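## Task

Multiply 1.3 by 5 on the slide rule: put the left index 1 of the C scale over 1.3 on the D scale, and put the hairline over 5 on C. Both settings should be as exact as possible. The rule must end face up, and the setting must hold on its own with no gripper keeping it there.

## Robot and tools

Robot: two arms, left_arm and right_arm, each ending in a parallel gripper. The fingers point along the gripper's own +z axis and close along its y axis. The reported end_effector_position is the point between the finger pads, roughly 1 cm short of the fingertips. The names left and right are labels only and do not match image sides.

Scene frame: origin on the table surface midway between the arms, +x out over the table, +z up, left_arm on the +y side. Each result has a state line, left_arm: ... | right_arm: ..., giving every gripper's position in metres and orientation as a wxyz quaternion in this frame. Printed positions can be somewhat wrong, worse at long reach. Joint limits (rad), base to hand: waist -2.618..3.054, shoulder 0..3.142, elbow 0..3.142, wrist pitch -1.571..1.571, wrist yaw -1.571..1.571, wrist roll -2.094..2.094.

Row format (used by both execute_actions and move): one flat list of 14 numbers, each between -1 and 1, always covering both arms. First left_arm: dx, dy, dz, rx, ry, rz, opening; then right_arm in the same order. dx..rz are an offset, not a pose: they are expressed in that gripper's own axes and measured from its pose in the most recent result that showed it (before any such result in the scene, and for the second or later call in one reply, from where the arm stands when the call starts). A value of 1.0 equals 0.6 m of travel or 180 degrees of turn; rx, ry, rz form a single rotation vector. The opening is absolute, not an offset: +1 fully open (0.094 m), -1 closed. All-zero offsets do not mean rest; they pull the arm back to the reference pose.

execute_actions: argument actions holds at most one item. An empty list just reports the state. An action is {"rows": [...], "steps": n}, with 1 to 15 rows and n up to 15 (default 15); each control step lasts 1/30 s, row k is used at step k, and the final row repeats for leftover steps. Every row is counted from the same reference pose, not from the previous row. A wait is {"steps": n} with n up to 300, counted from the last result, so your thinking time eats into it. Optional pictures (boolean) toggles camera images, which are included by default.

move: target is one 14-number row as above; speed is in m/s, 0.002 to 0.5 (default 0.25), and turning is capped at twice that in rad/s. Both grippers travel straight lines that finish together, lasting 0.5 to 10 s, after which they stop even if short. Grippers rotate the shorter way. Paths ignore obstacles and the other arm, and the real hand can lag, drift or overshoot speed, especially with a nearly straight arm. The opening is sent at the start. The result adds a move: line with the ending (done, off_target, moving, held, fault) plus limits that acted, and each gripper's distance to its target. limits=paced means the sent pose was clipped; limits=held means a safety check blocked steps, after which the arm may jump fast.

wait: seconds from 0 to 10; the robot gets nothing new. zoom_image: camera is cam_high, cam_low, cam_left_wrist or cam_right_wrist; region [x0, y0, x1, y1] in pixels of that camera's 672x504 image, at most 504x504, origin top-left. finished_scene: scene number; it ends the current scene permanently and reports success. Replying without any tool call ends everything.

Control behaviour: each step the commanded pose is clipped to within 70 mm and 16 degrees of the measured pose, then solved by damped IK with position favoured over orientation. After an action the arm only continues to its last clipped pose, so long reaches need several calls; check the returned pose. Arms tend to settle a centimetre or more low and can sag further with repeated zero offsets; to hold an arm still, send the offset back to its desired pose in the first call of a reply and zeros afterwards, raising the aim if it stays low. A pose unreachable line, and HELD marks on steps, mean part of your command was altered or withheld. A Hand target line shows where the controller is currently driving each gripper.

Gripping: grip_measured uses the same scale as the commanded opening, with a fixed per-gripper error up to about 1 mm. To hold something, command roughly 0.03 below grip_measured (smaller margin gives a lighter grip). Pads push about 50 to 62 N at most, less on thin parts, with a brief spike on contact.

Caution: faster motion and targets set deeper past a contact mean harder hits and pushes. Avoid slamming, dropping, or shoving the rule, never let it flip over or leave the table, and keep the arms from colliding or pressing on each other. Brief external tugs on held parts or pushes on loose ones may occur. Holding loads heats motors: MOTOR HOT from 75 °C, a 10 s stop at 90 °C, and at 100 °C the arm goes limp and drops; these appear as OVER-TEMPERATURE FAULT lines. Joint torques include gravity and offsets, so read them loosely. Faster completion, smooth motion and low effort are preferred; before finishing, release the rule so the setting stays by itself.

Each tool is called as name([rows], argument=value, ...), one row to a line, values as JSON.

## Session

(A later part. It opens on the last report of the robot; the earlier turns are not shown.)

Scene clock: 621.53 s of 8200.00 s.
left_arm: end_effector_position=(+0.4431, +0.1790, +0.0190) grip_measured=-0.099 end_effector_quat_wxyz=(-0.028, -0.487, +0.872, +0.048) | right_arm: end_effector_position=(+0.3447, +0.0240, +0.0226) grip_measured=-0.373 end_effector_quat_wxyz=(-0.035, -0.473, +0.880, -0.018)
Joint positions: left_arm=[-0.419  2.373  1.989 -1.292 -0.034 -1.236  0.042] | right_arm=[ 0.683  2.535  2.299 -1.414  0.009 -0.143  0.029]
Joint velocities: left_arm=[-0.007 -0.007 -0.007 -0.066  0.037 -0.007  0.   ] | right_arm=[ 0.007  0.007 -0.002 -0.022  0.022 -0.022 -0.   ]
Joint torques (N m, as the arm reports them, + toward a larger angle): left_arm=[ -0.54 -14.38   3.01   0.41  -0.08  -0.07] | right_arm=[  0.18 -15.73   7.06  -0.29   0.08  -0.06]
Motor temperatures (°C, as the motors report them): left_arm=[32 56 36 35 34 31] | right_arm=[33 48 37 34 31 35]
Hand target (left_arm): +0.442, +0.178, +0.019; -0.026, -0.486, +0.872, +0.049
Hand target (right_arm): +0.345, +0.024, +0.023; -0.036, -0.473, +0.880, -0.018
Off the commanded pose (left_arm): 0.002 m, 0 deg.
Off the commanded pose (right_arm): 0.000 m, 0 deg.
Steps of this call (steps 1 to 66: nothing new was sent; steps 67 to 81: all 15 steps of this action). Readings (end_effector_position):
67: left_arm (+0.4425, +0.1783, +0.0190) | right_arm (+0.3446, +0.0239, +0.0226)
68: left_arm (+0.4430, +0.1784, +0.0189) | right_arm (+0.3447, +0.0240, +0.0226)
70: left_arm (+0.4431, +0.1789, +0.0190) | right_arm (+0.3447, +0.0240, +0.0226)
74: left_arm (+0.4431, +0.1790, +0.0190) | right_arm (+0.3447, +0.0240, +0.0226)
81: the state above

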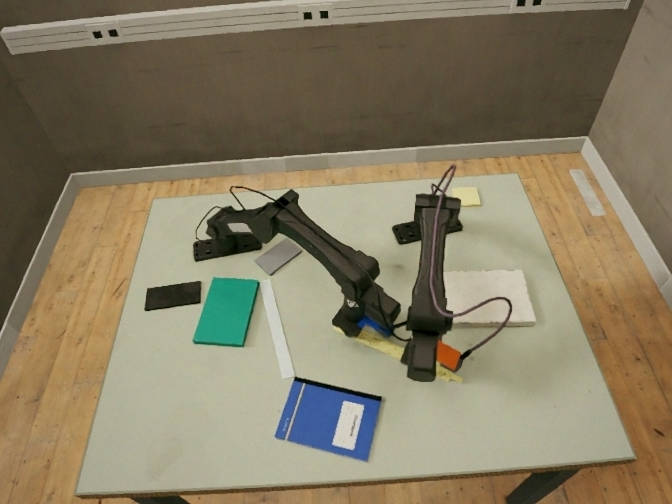

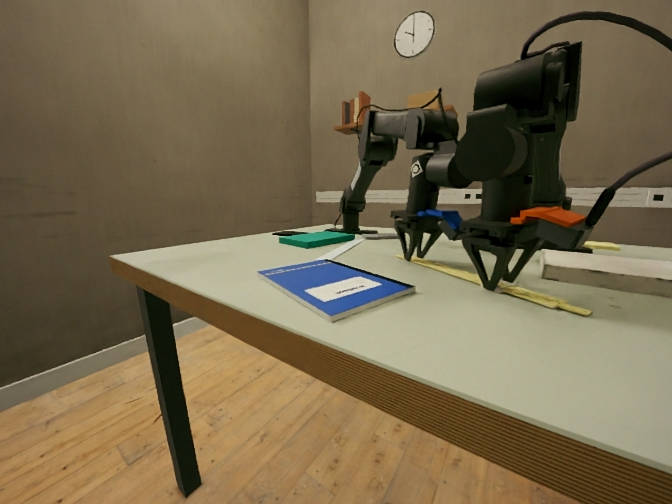

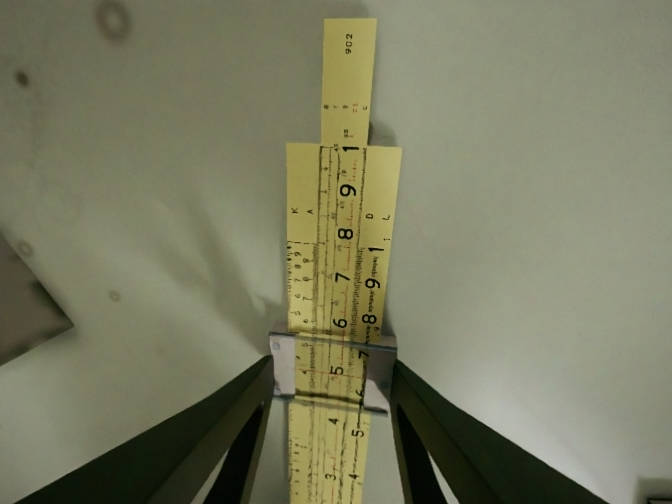

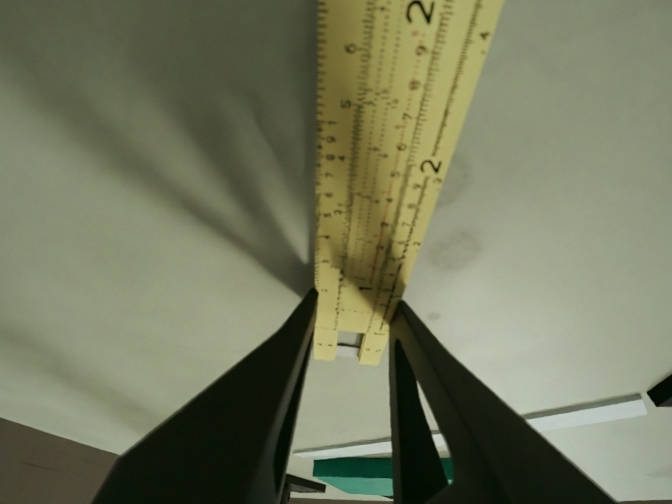

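execute_actions([
  {"rows":[[-0.03,0,0,0,0,0,-0.125,0,0,0,0,0,0,-0.4],[-0.012,0,0,0,0,0,-0.125,0,0,0,0,0,0,-0.4],[0,0,0,0,0,0,-0.125,0,0,0,0,0,0,-0.4]],"steps":15},
])

zoom_image(camera="cam_left_wrist", region=[270,310,400,420])

Scene clock: 624.53 s of 8200.00 s.
left_arm: end_effector_position=(+0.4433, +0.1798, +0.0189) grip_measured=-0.099 end_effector_quat_wxyz=(-0.031, -0.487, +0.871, +0.047) | right_arm: end_effector_position=(+0.3447, +0.0241, +0.0226) grip_measured=-0.373 end_effector_quat_wxyz=(-0.035, -0.473, +0.880, -0.018)
Joint positions: left_arm=[-0.415  2.377  1.996 -1.297 -0.029 -1.233  0.042] | right_arm=[ 0.683  2.535  2.299 -1.413  0.009 -0.143  0.029]
Joint velocities: left_arm=[-0.007  0.002 -0.007 -0.007 -0.007 -0.037 -0.001] | right_arm=[-0.007 -0.002 -0.007 -0.037  0.007 -0.022 -0.001]
Joint torques (N m, as the arm reports them, + toward a larger angle): left_arm=[ -0.33 -14.35   3.37   0.37  -0.09  -0.06] | right_arm=[  0.01 -15.78   7.16  -0.24   0.04   0.01]
Motor temperatures (°C, as the motors report them): left_arm=[32 56 36 35 34 31] | right_arm=[33 48 37 33 31 35]
Hand target (left_arm): +0.443, +0.179, +0.019; -0.028, -0.487, +0.872, +0.048
Hand target (right_arm): +0.345, +0.024, +0.023; -0.035, -0.473, +0.880, -0.018
Off the commanded pose (left_arm): 0.001 m, 0 deg.
Off the commanded pose (right_arm): 0.000 m, 0 deg.
Steps of this call (steps 1 to 75: nothing new was sent; steps 76 to 90: all 15 steps of this action). Readings (end_effector_position):
76: left_arm (+0.4435, +0.1797, +0.0192) | right_arm (+0.3447, +0.0240, +0.0226)
77: left_arm (+0.4434, +0.1794, +0.0189) | right_arm (+0.3447, +0.0241, +0.0226)
79: left_arm (+0.4433, +0.1797, +0.0189) | right_arm (+0.3447, +0.0241, +0.0226)
83: left_arm (+0.4433, +0.1798, +0.0189) | right_arm (+0.3447, +0.0241, +0.0226)
90: the state above

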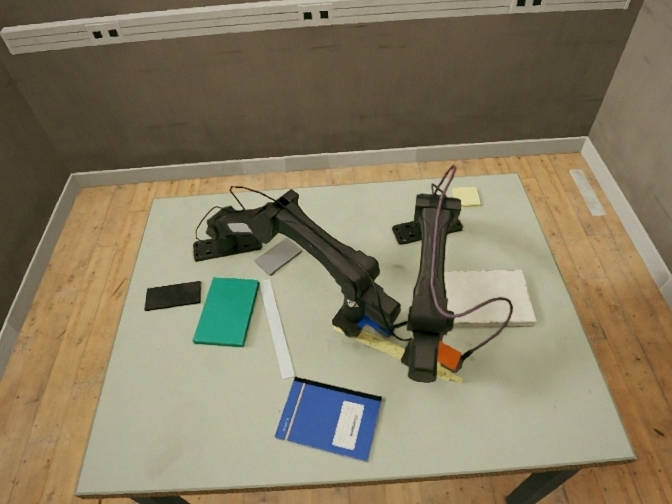

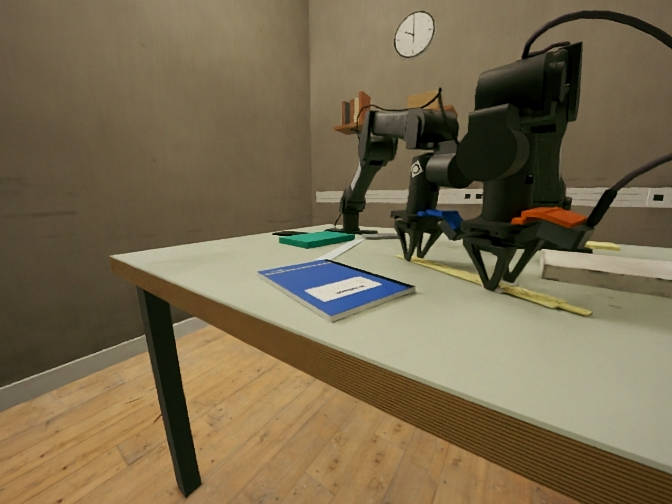

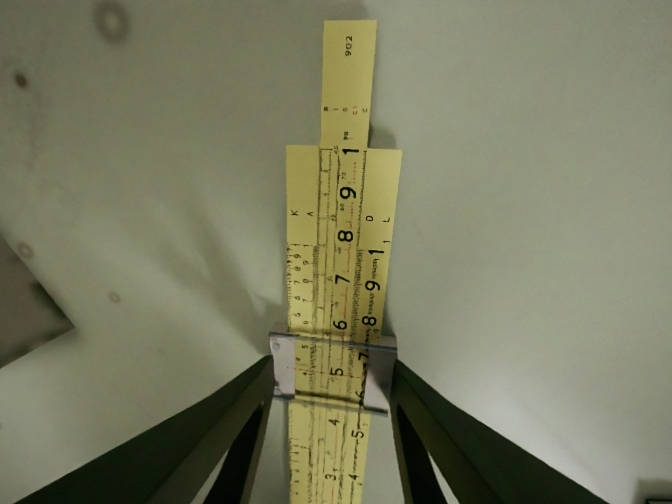

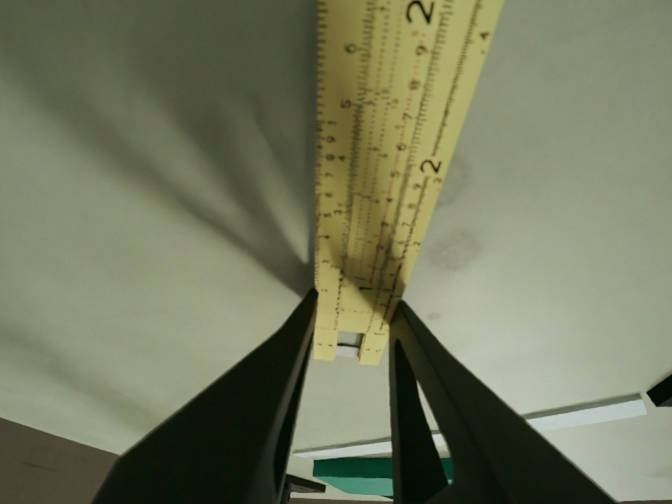

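Region (270, 310, 400, 420) of cam_left_wrist's 672x504 image, scaled by 3.877, with more detail than that image has; it fills the top 426 rows of this view, and the rest is white.

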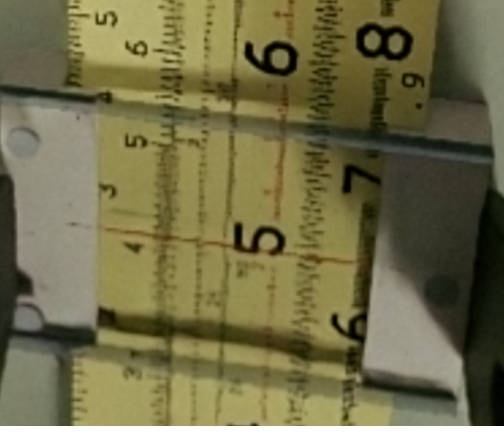

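move(target=[0,0,0,0,0,0,0.3,0,0,0,0,0,0,0.2])

move(target=[0.03,0,-0.07,0,0,0,0.3,0.045,0,-0.06,0,-0.02,0,0.2], speed=0.12)

zoom_image(camera="cam_right_wrist", region=[300,80,420,200])

Scene clock: 628.07 s of 8200.00 s.
left_arm: end_effector_position=(+0.4415, +0.1803, +0.0193) grip_measured=+0.298 end_effector_quat_wxyz=(-0.034, -0.487, +0.871, +0.049) | right_arm: end_effector_position=(+0.3447, +0.0241, +0.0226) grip_measured=+0.197 end_effector_quat_wxyz=(-0.035, -0.473, +0.880, -0.018)
Joint positions: left_arm=[-0.415  2.377  1.996 -1.305 -0.03  -1.233  0.061] | right_arm=[ 0.683  2.535  2.299 -1.413  0.009 -0.143  0.056]
Joint velocities: left_arm=[ 0.007 -0.007 -0.002 -0.037  0.007  0.081  0.   ] | right_arm=[-0.002  0.002 -0.017  0.051 -0.11   0.066 -0.   ]
Joint torques (N m, as the arm reports them, + toward a larger angle): left_arm=[  0.05 -13.87   3.8    0.42   0.01  -0.02] | right_arm=[  0.03 -15.99   7.15  -0.26  -0.01   0.01]
Motor temperatures (°C, as the motors report them): left_arm=[32 56 36 35 34 31] | right_arm=[33 48 37 33 31 35]
Hand target (left_arm): +0.443, +0.180, +0.019; -0.031, -0.487, +0.871, +0.047
Hand target (right_arm): +0.345, +0.024, +0.023; -0.035, -0.473, +0.880, -0.018
Off the commanded pose (left_arm): 0.002 m, 0 deg.
Off the commanded pose (right_arm): 0.000 m, 0 deg.
move: done

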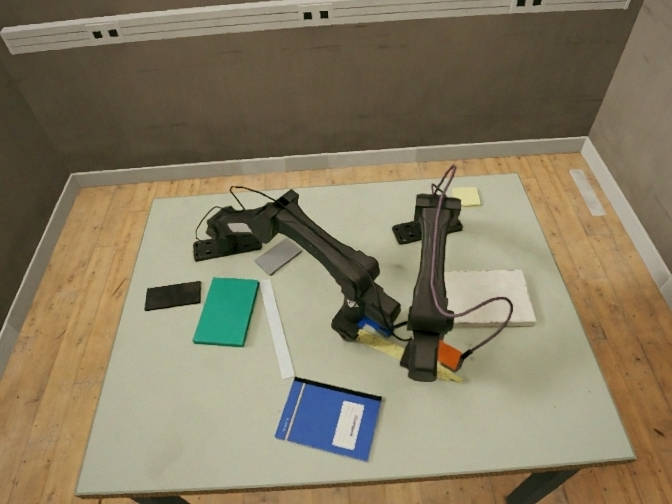

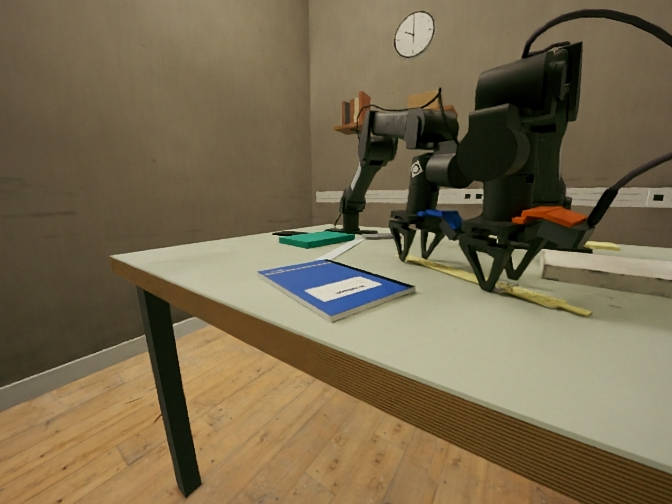

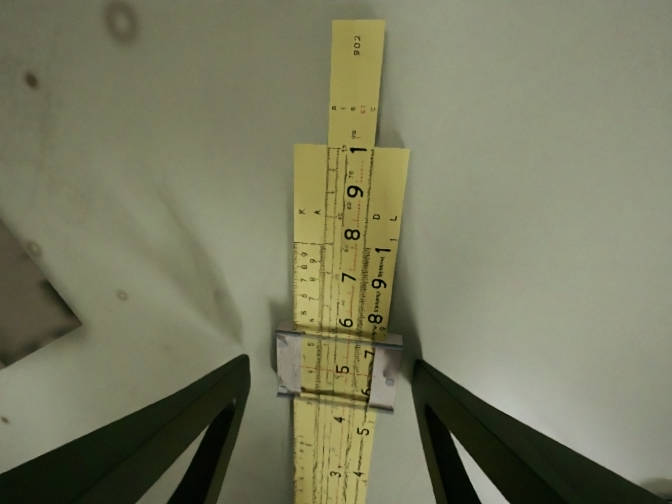

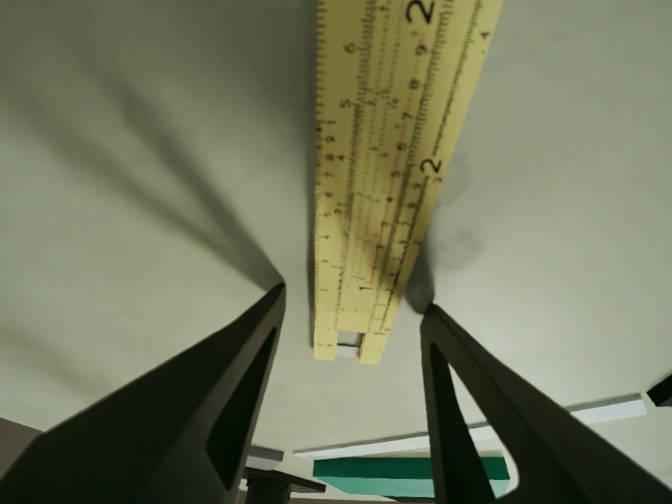

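Scene clock: 629.07 s of 8200.00 s.
left_arm: end_effector_position=(+0.4325, +0.1666, +0.0466) grip_measured=+0.298 end_effector_quat_wxyz=(-0.046, -0.485, +0.871, +0.060) | right_arm: end_effector_position=(+0.3276, +0.0048, +0.0597) grip_measured=+0.197 end_effector_quat_wxyz=(-0.015, -0.474, +0.880, -0.010)
Joint positions: left_arm=[-0.449  2.377  2.1   -1.443 -0.025 -1.263  0.061] | right_arm=[ 0.683  2.324  2.071 -1.353  0.009 -0.145  0.056]
Joint velocities: left_arm=[-0.012 -0.002  0.012  0.037 -0.022 -0.022 -0.001] | right_arm=[-0.002 -0.002 -0.007 -0.022  0.022 -0.022  0.   ]
Joint torques (N m, as the arm reports them, + toward a larger angle): left_arm=[ -0.51 -15.71   5.68   0.14  -0.03  -0.14] | right_arm=[ -0.7  -15.76   6.01  -0.01   0.02  -0.13]
Motor temperatures (°C, as the motors report them): left_arm=[32 56 36 35 34 31] | right_arm=[33 48 36 33 31 35]
Hand target (left_arm): +0.436, +0.163, +0.061; -0.033, -0.487, +0.871, +0.049
Hand target (right_arm): +0.331, +0.005, +0.061; -0.007, -0.474, +0.881, -0.004
Off the commanded pose (left_arm): 0.016 m, 2 deg.
Off the commanded pose (right_arm): 0.004 m, 1 deg.
move: off_target (left_arm)

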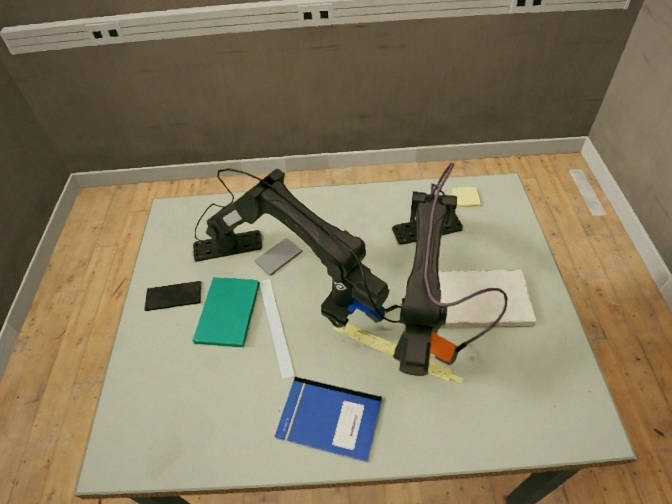

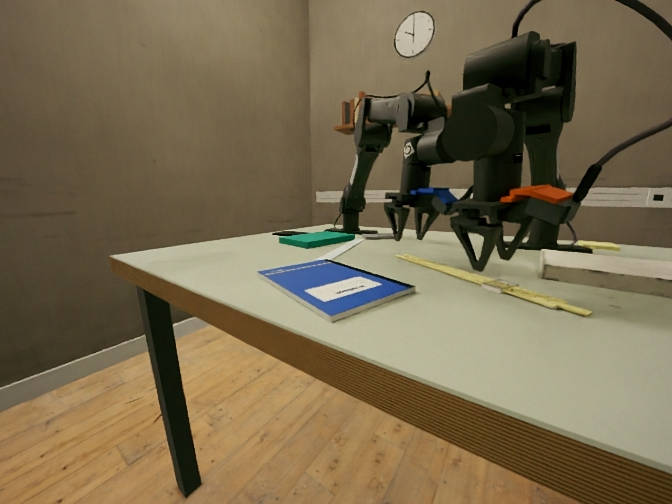

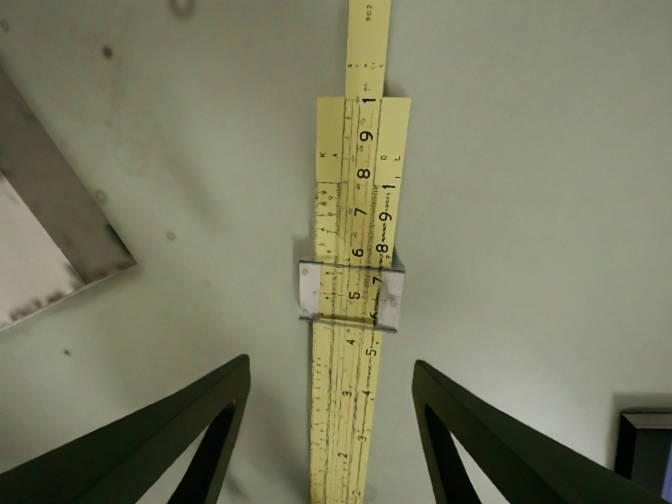

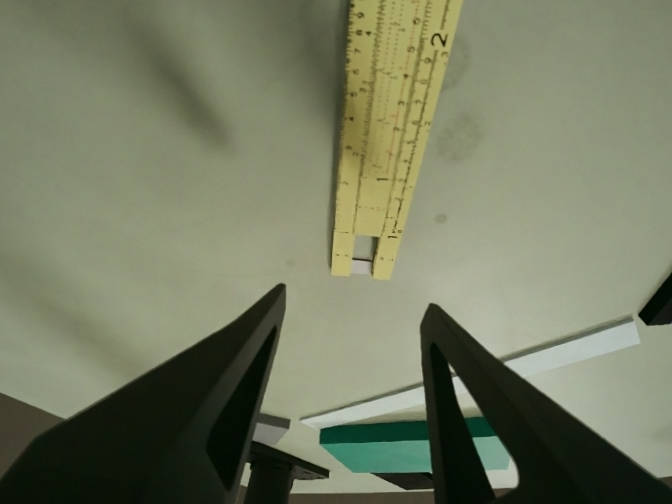

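Region (300, 80, 420, 200) of cam_right_wrist's 672x504 image, scaled by 4.200, with more detail than that image has.

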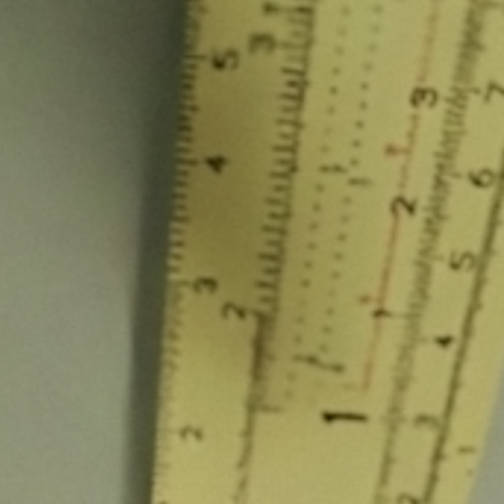

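zoom_image(camera="cam_right_wrist", region=[365,150,425,210])

Region (365, 150, 425, 210) of cam_right_wrist's 672x504 image, scaled by 8.400, with more detail than that image has.

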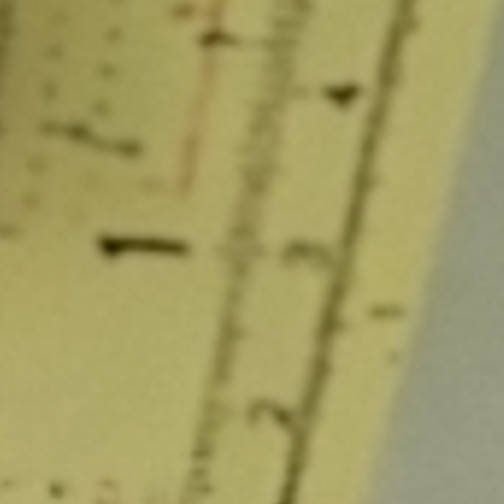

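move(target=[0,0,0,0,0,0,0.3,0.2,0,-0.12,0,0,0,0.2])

move(target=[0.09,0,-0.02,0,-0.03,0,0.3,0,0,0,0,0,0,0.2], speed=0.15)

Scene clock: 632.77 s of 8200.00 s.
left_arm: end_effector_position=(+0.4321, +0.1666, +0.0466) grip_measured=+0.298 end_effector_quat_wxyz=(-0.046, -0.485, +0.871, +0.061) | right_arm: end_effector_position=(+0.2642, -0.0832, +0.1384) grip_measured=+0.197 end_effector_quat_wxyz=(-0.004, -0.473, +0.881, -0.006)
Joint positions: left_arm=[-0.449  2.377  2.1   -1.445 -0.025 -1.264  0.061] | right_arm=[ 0.65   1.829  1.64  -1.394  0.009 -0.176  0.056]
Joint velocities: left_arm=[ 0.007 -0.007 -0.002  0.022 -0.007 -0.037 -0.   ] | right_arm=[ 0.007 -0.032 -0.002  0.037 -0.022  0.037  0.   ]
Joint torques (N m, as the arm reports them, + toward a larger angle): left_arm=[  0.06 -14.05   3.82   0.25   0.01   0.  ] | right_arm=[ -0.55 -10.66   6.03  -0.21   0.08  -0.07]
Motor temperatures (°C, as the motors report them): left_arm=[32 56 36 35 34 31] | right_arm=[33 48 36 34 31 35]
Hand target (left_arm): +0.433, +0.167, +0.047; -0.046, -0.485, +0.871, +0.060
Hand target (right_arm): +0.261, -0.090, +0.137; -0.015, -0.474, +0.880, -0.011
Off the commanded pose (left_arm): 0.000 m, 0 deg.
Off the commanded pose (right_arm): 0.010 m, 1 deg.
move: done

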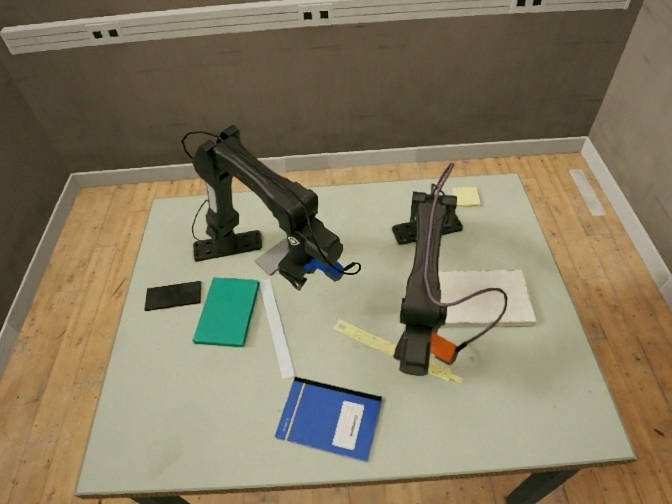

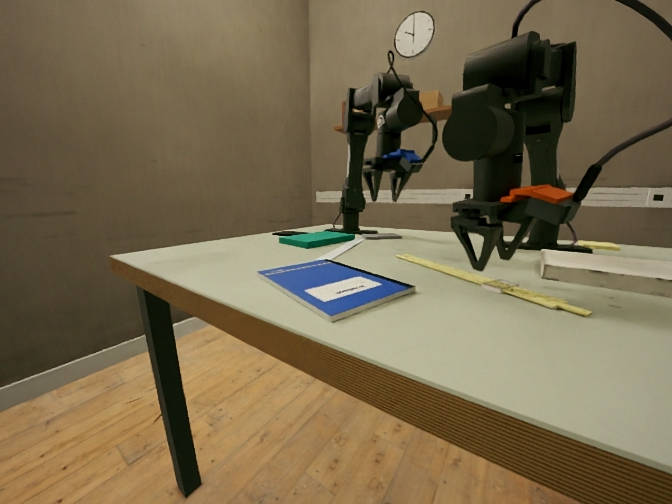

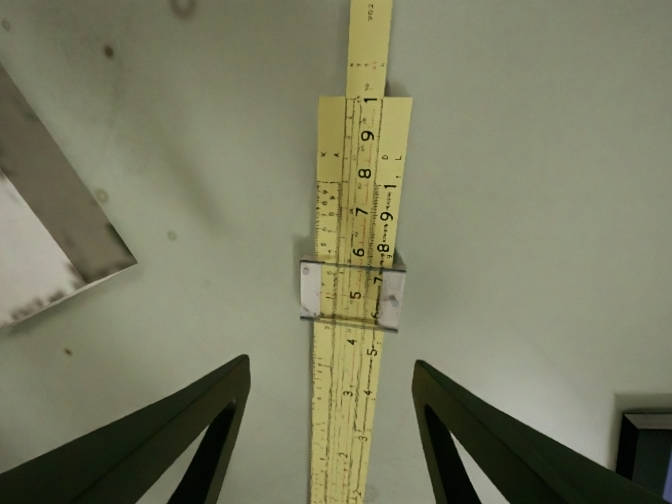

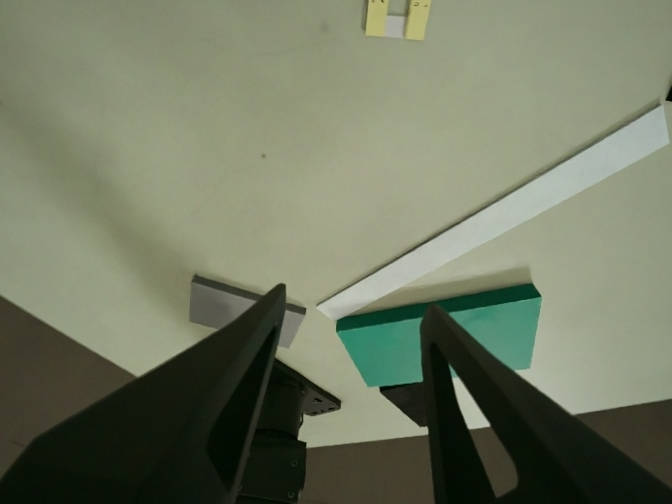

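Scene clock: 633.70 s of 8200.00 s.
left_arm: end_effector_position=(+0.4031, +0.1162, +0.0495) grip_measured=+0.298 end_effector_quat_wxyz=(-0.019, -0.475, +0.875, +0.091) | right_arm: end_effector_position=(+0.2642, -0.0832, +0.1384) grip_measured=+0.197 end_effector_quat_wxyz=(-0.004, -0.473, +0.881, -0.006)
Joint positions: left_arm=[-0.61   2.33   2.025 -1.433 -0.082 -1.407  0.061] | right_arm=[ 0.65   1.829  1.64  -1.394  0.009 -0.176  0.056]
Joint velocities: left_arm=[-0.007 -0.007 -0.017 -0.022 -0.007 -0.037 -0.   ] | right_arm=[-0.022 -0.007 -0.007 -0.022 -0.022 -0.022  0.001]
Joint torques (N m, as the arm reports them, + toward a larger angle): left_arm=[  0.56 -16.12   3.44   0.26  -0.24  -0.11] | right_arm=[ -0.07 -10.21   7.32  -0.11   0.02   0.03]
Motor temperatures (°C, as the motors report them): left_arm=[32 56 36 35 34 31] | right_arm=[33 48 36 34 31 35]
Hand target (left_arm): +0.407, +0.120, +0.060; -0.005, -0.482, +0.872, +0.083
Hand target (right_arm): +0.264, -0.083, +0.138; -0.004, -0.473, +0.881, -0.006
Off the commanded pose (left_arm): 0.011 m, 2 deg.
Off the commanded pose (right_arm): 0.000 m, 0 deg.
move: off_target (left_arm)

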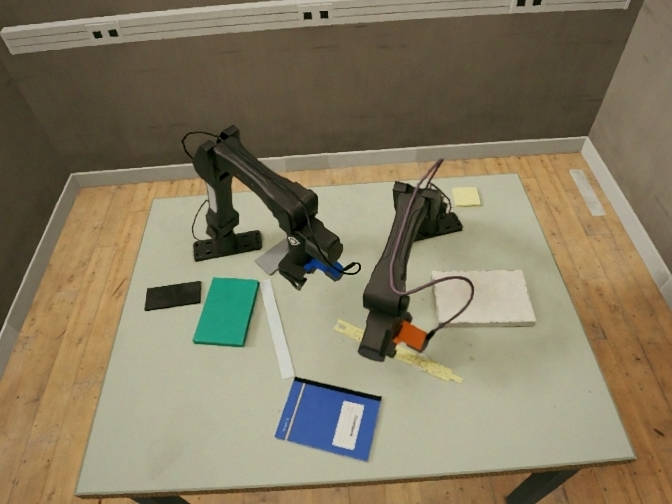

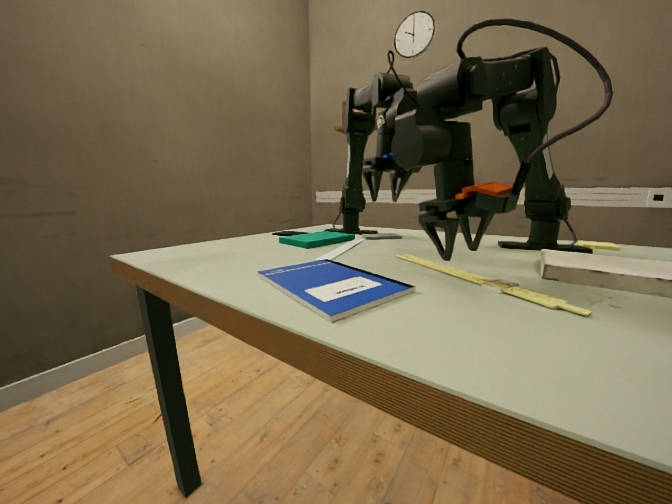

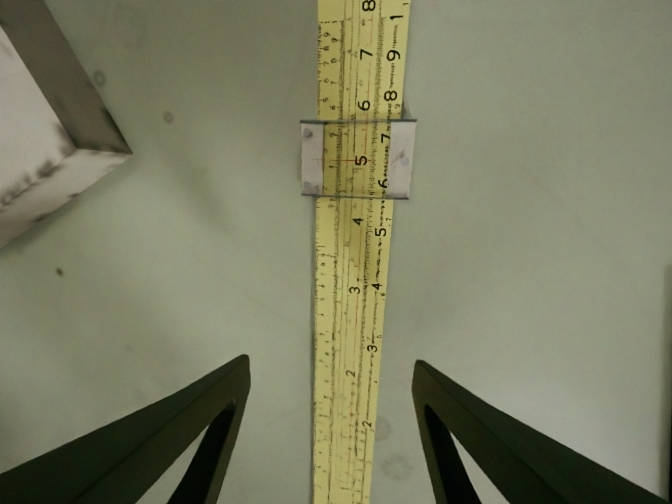

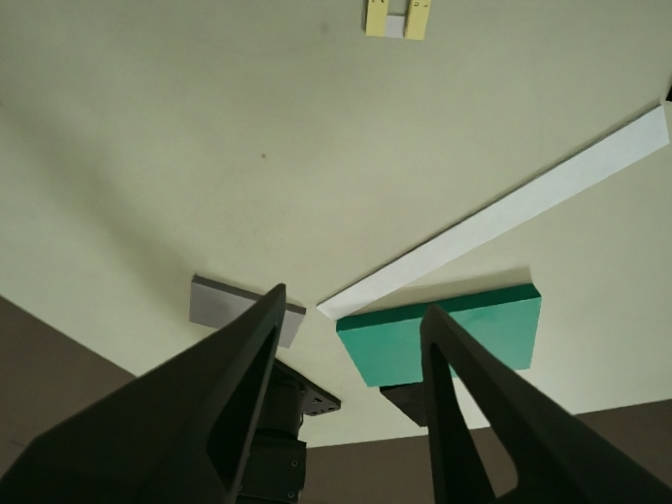

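zoom_image(camera="cam_left_wrist", region=[335,125,405,195])

Region (335, 125, 405, 195) of cam_left_wrist's 672x504 image, scaled by 7.200, with more detail than that image has.

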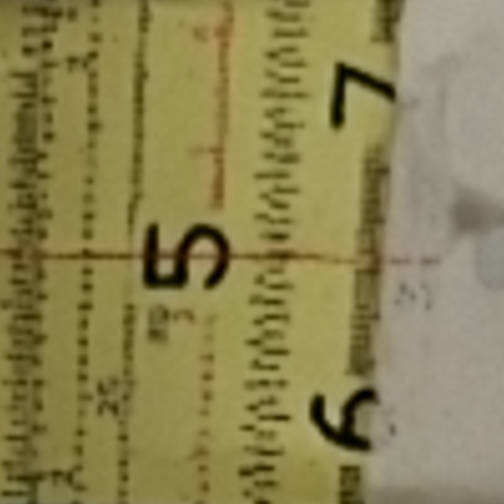

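The hairline runs through the centre of the 5 on C, both arms are released, and the rule is face up.

finished_scene(scene=2)

The scene is finished: the task was done.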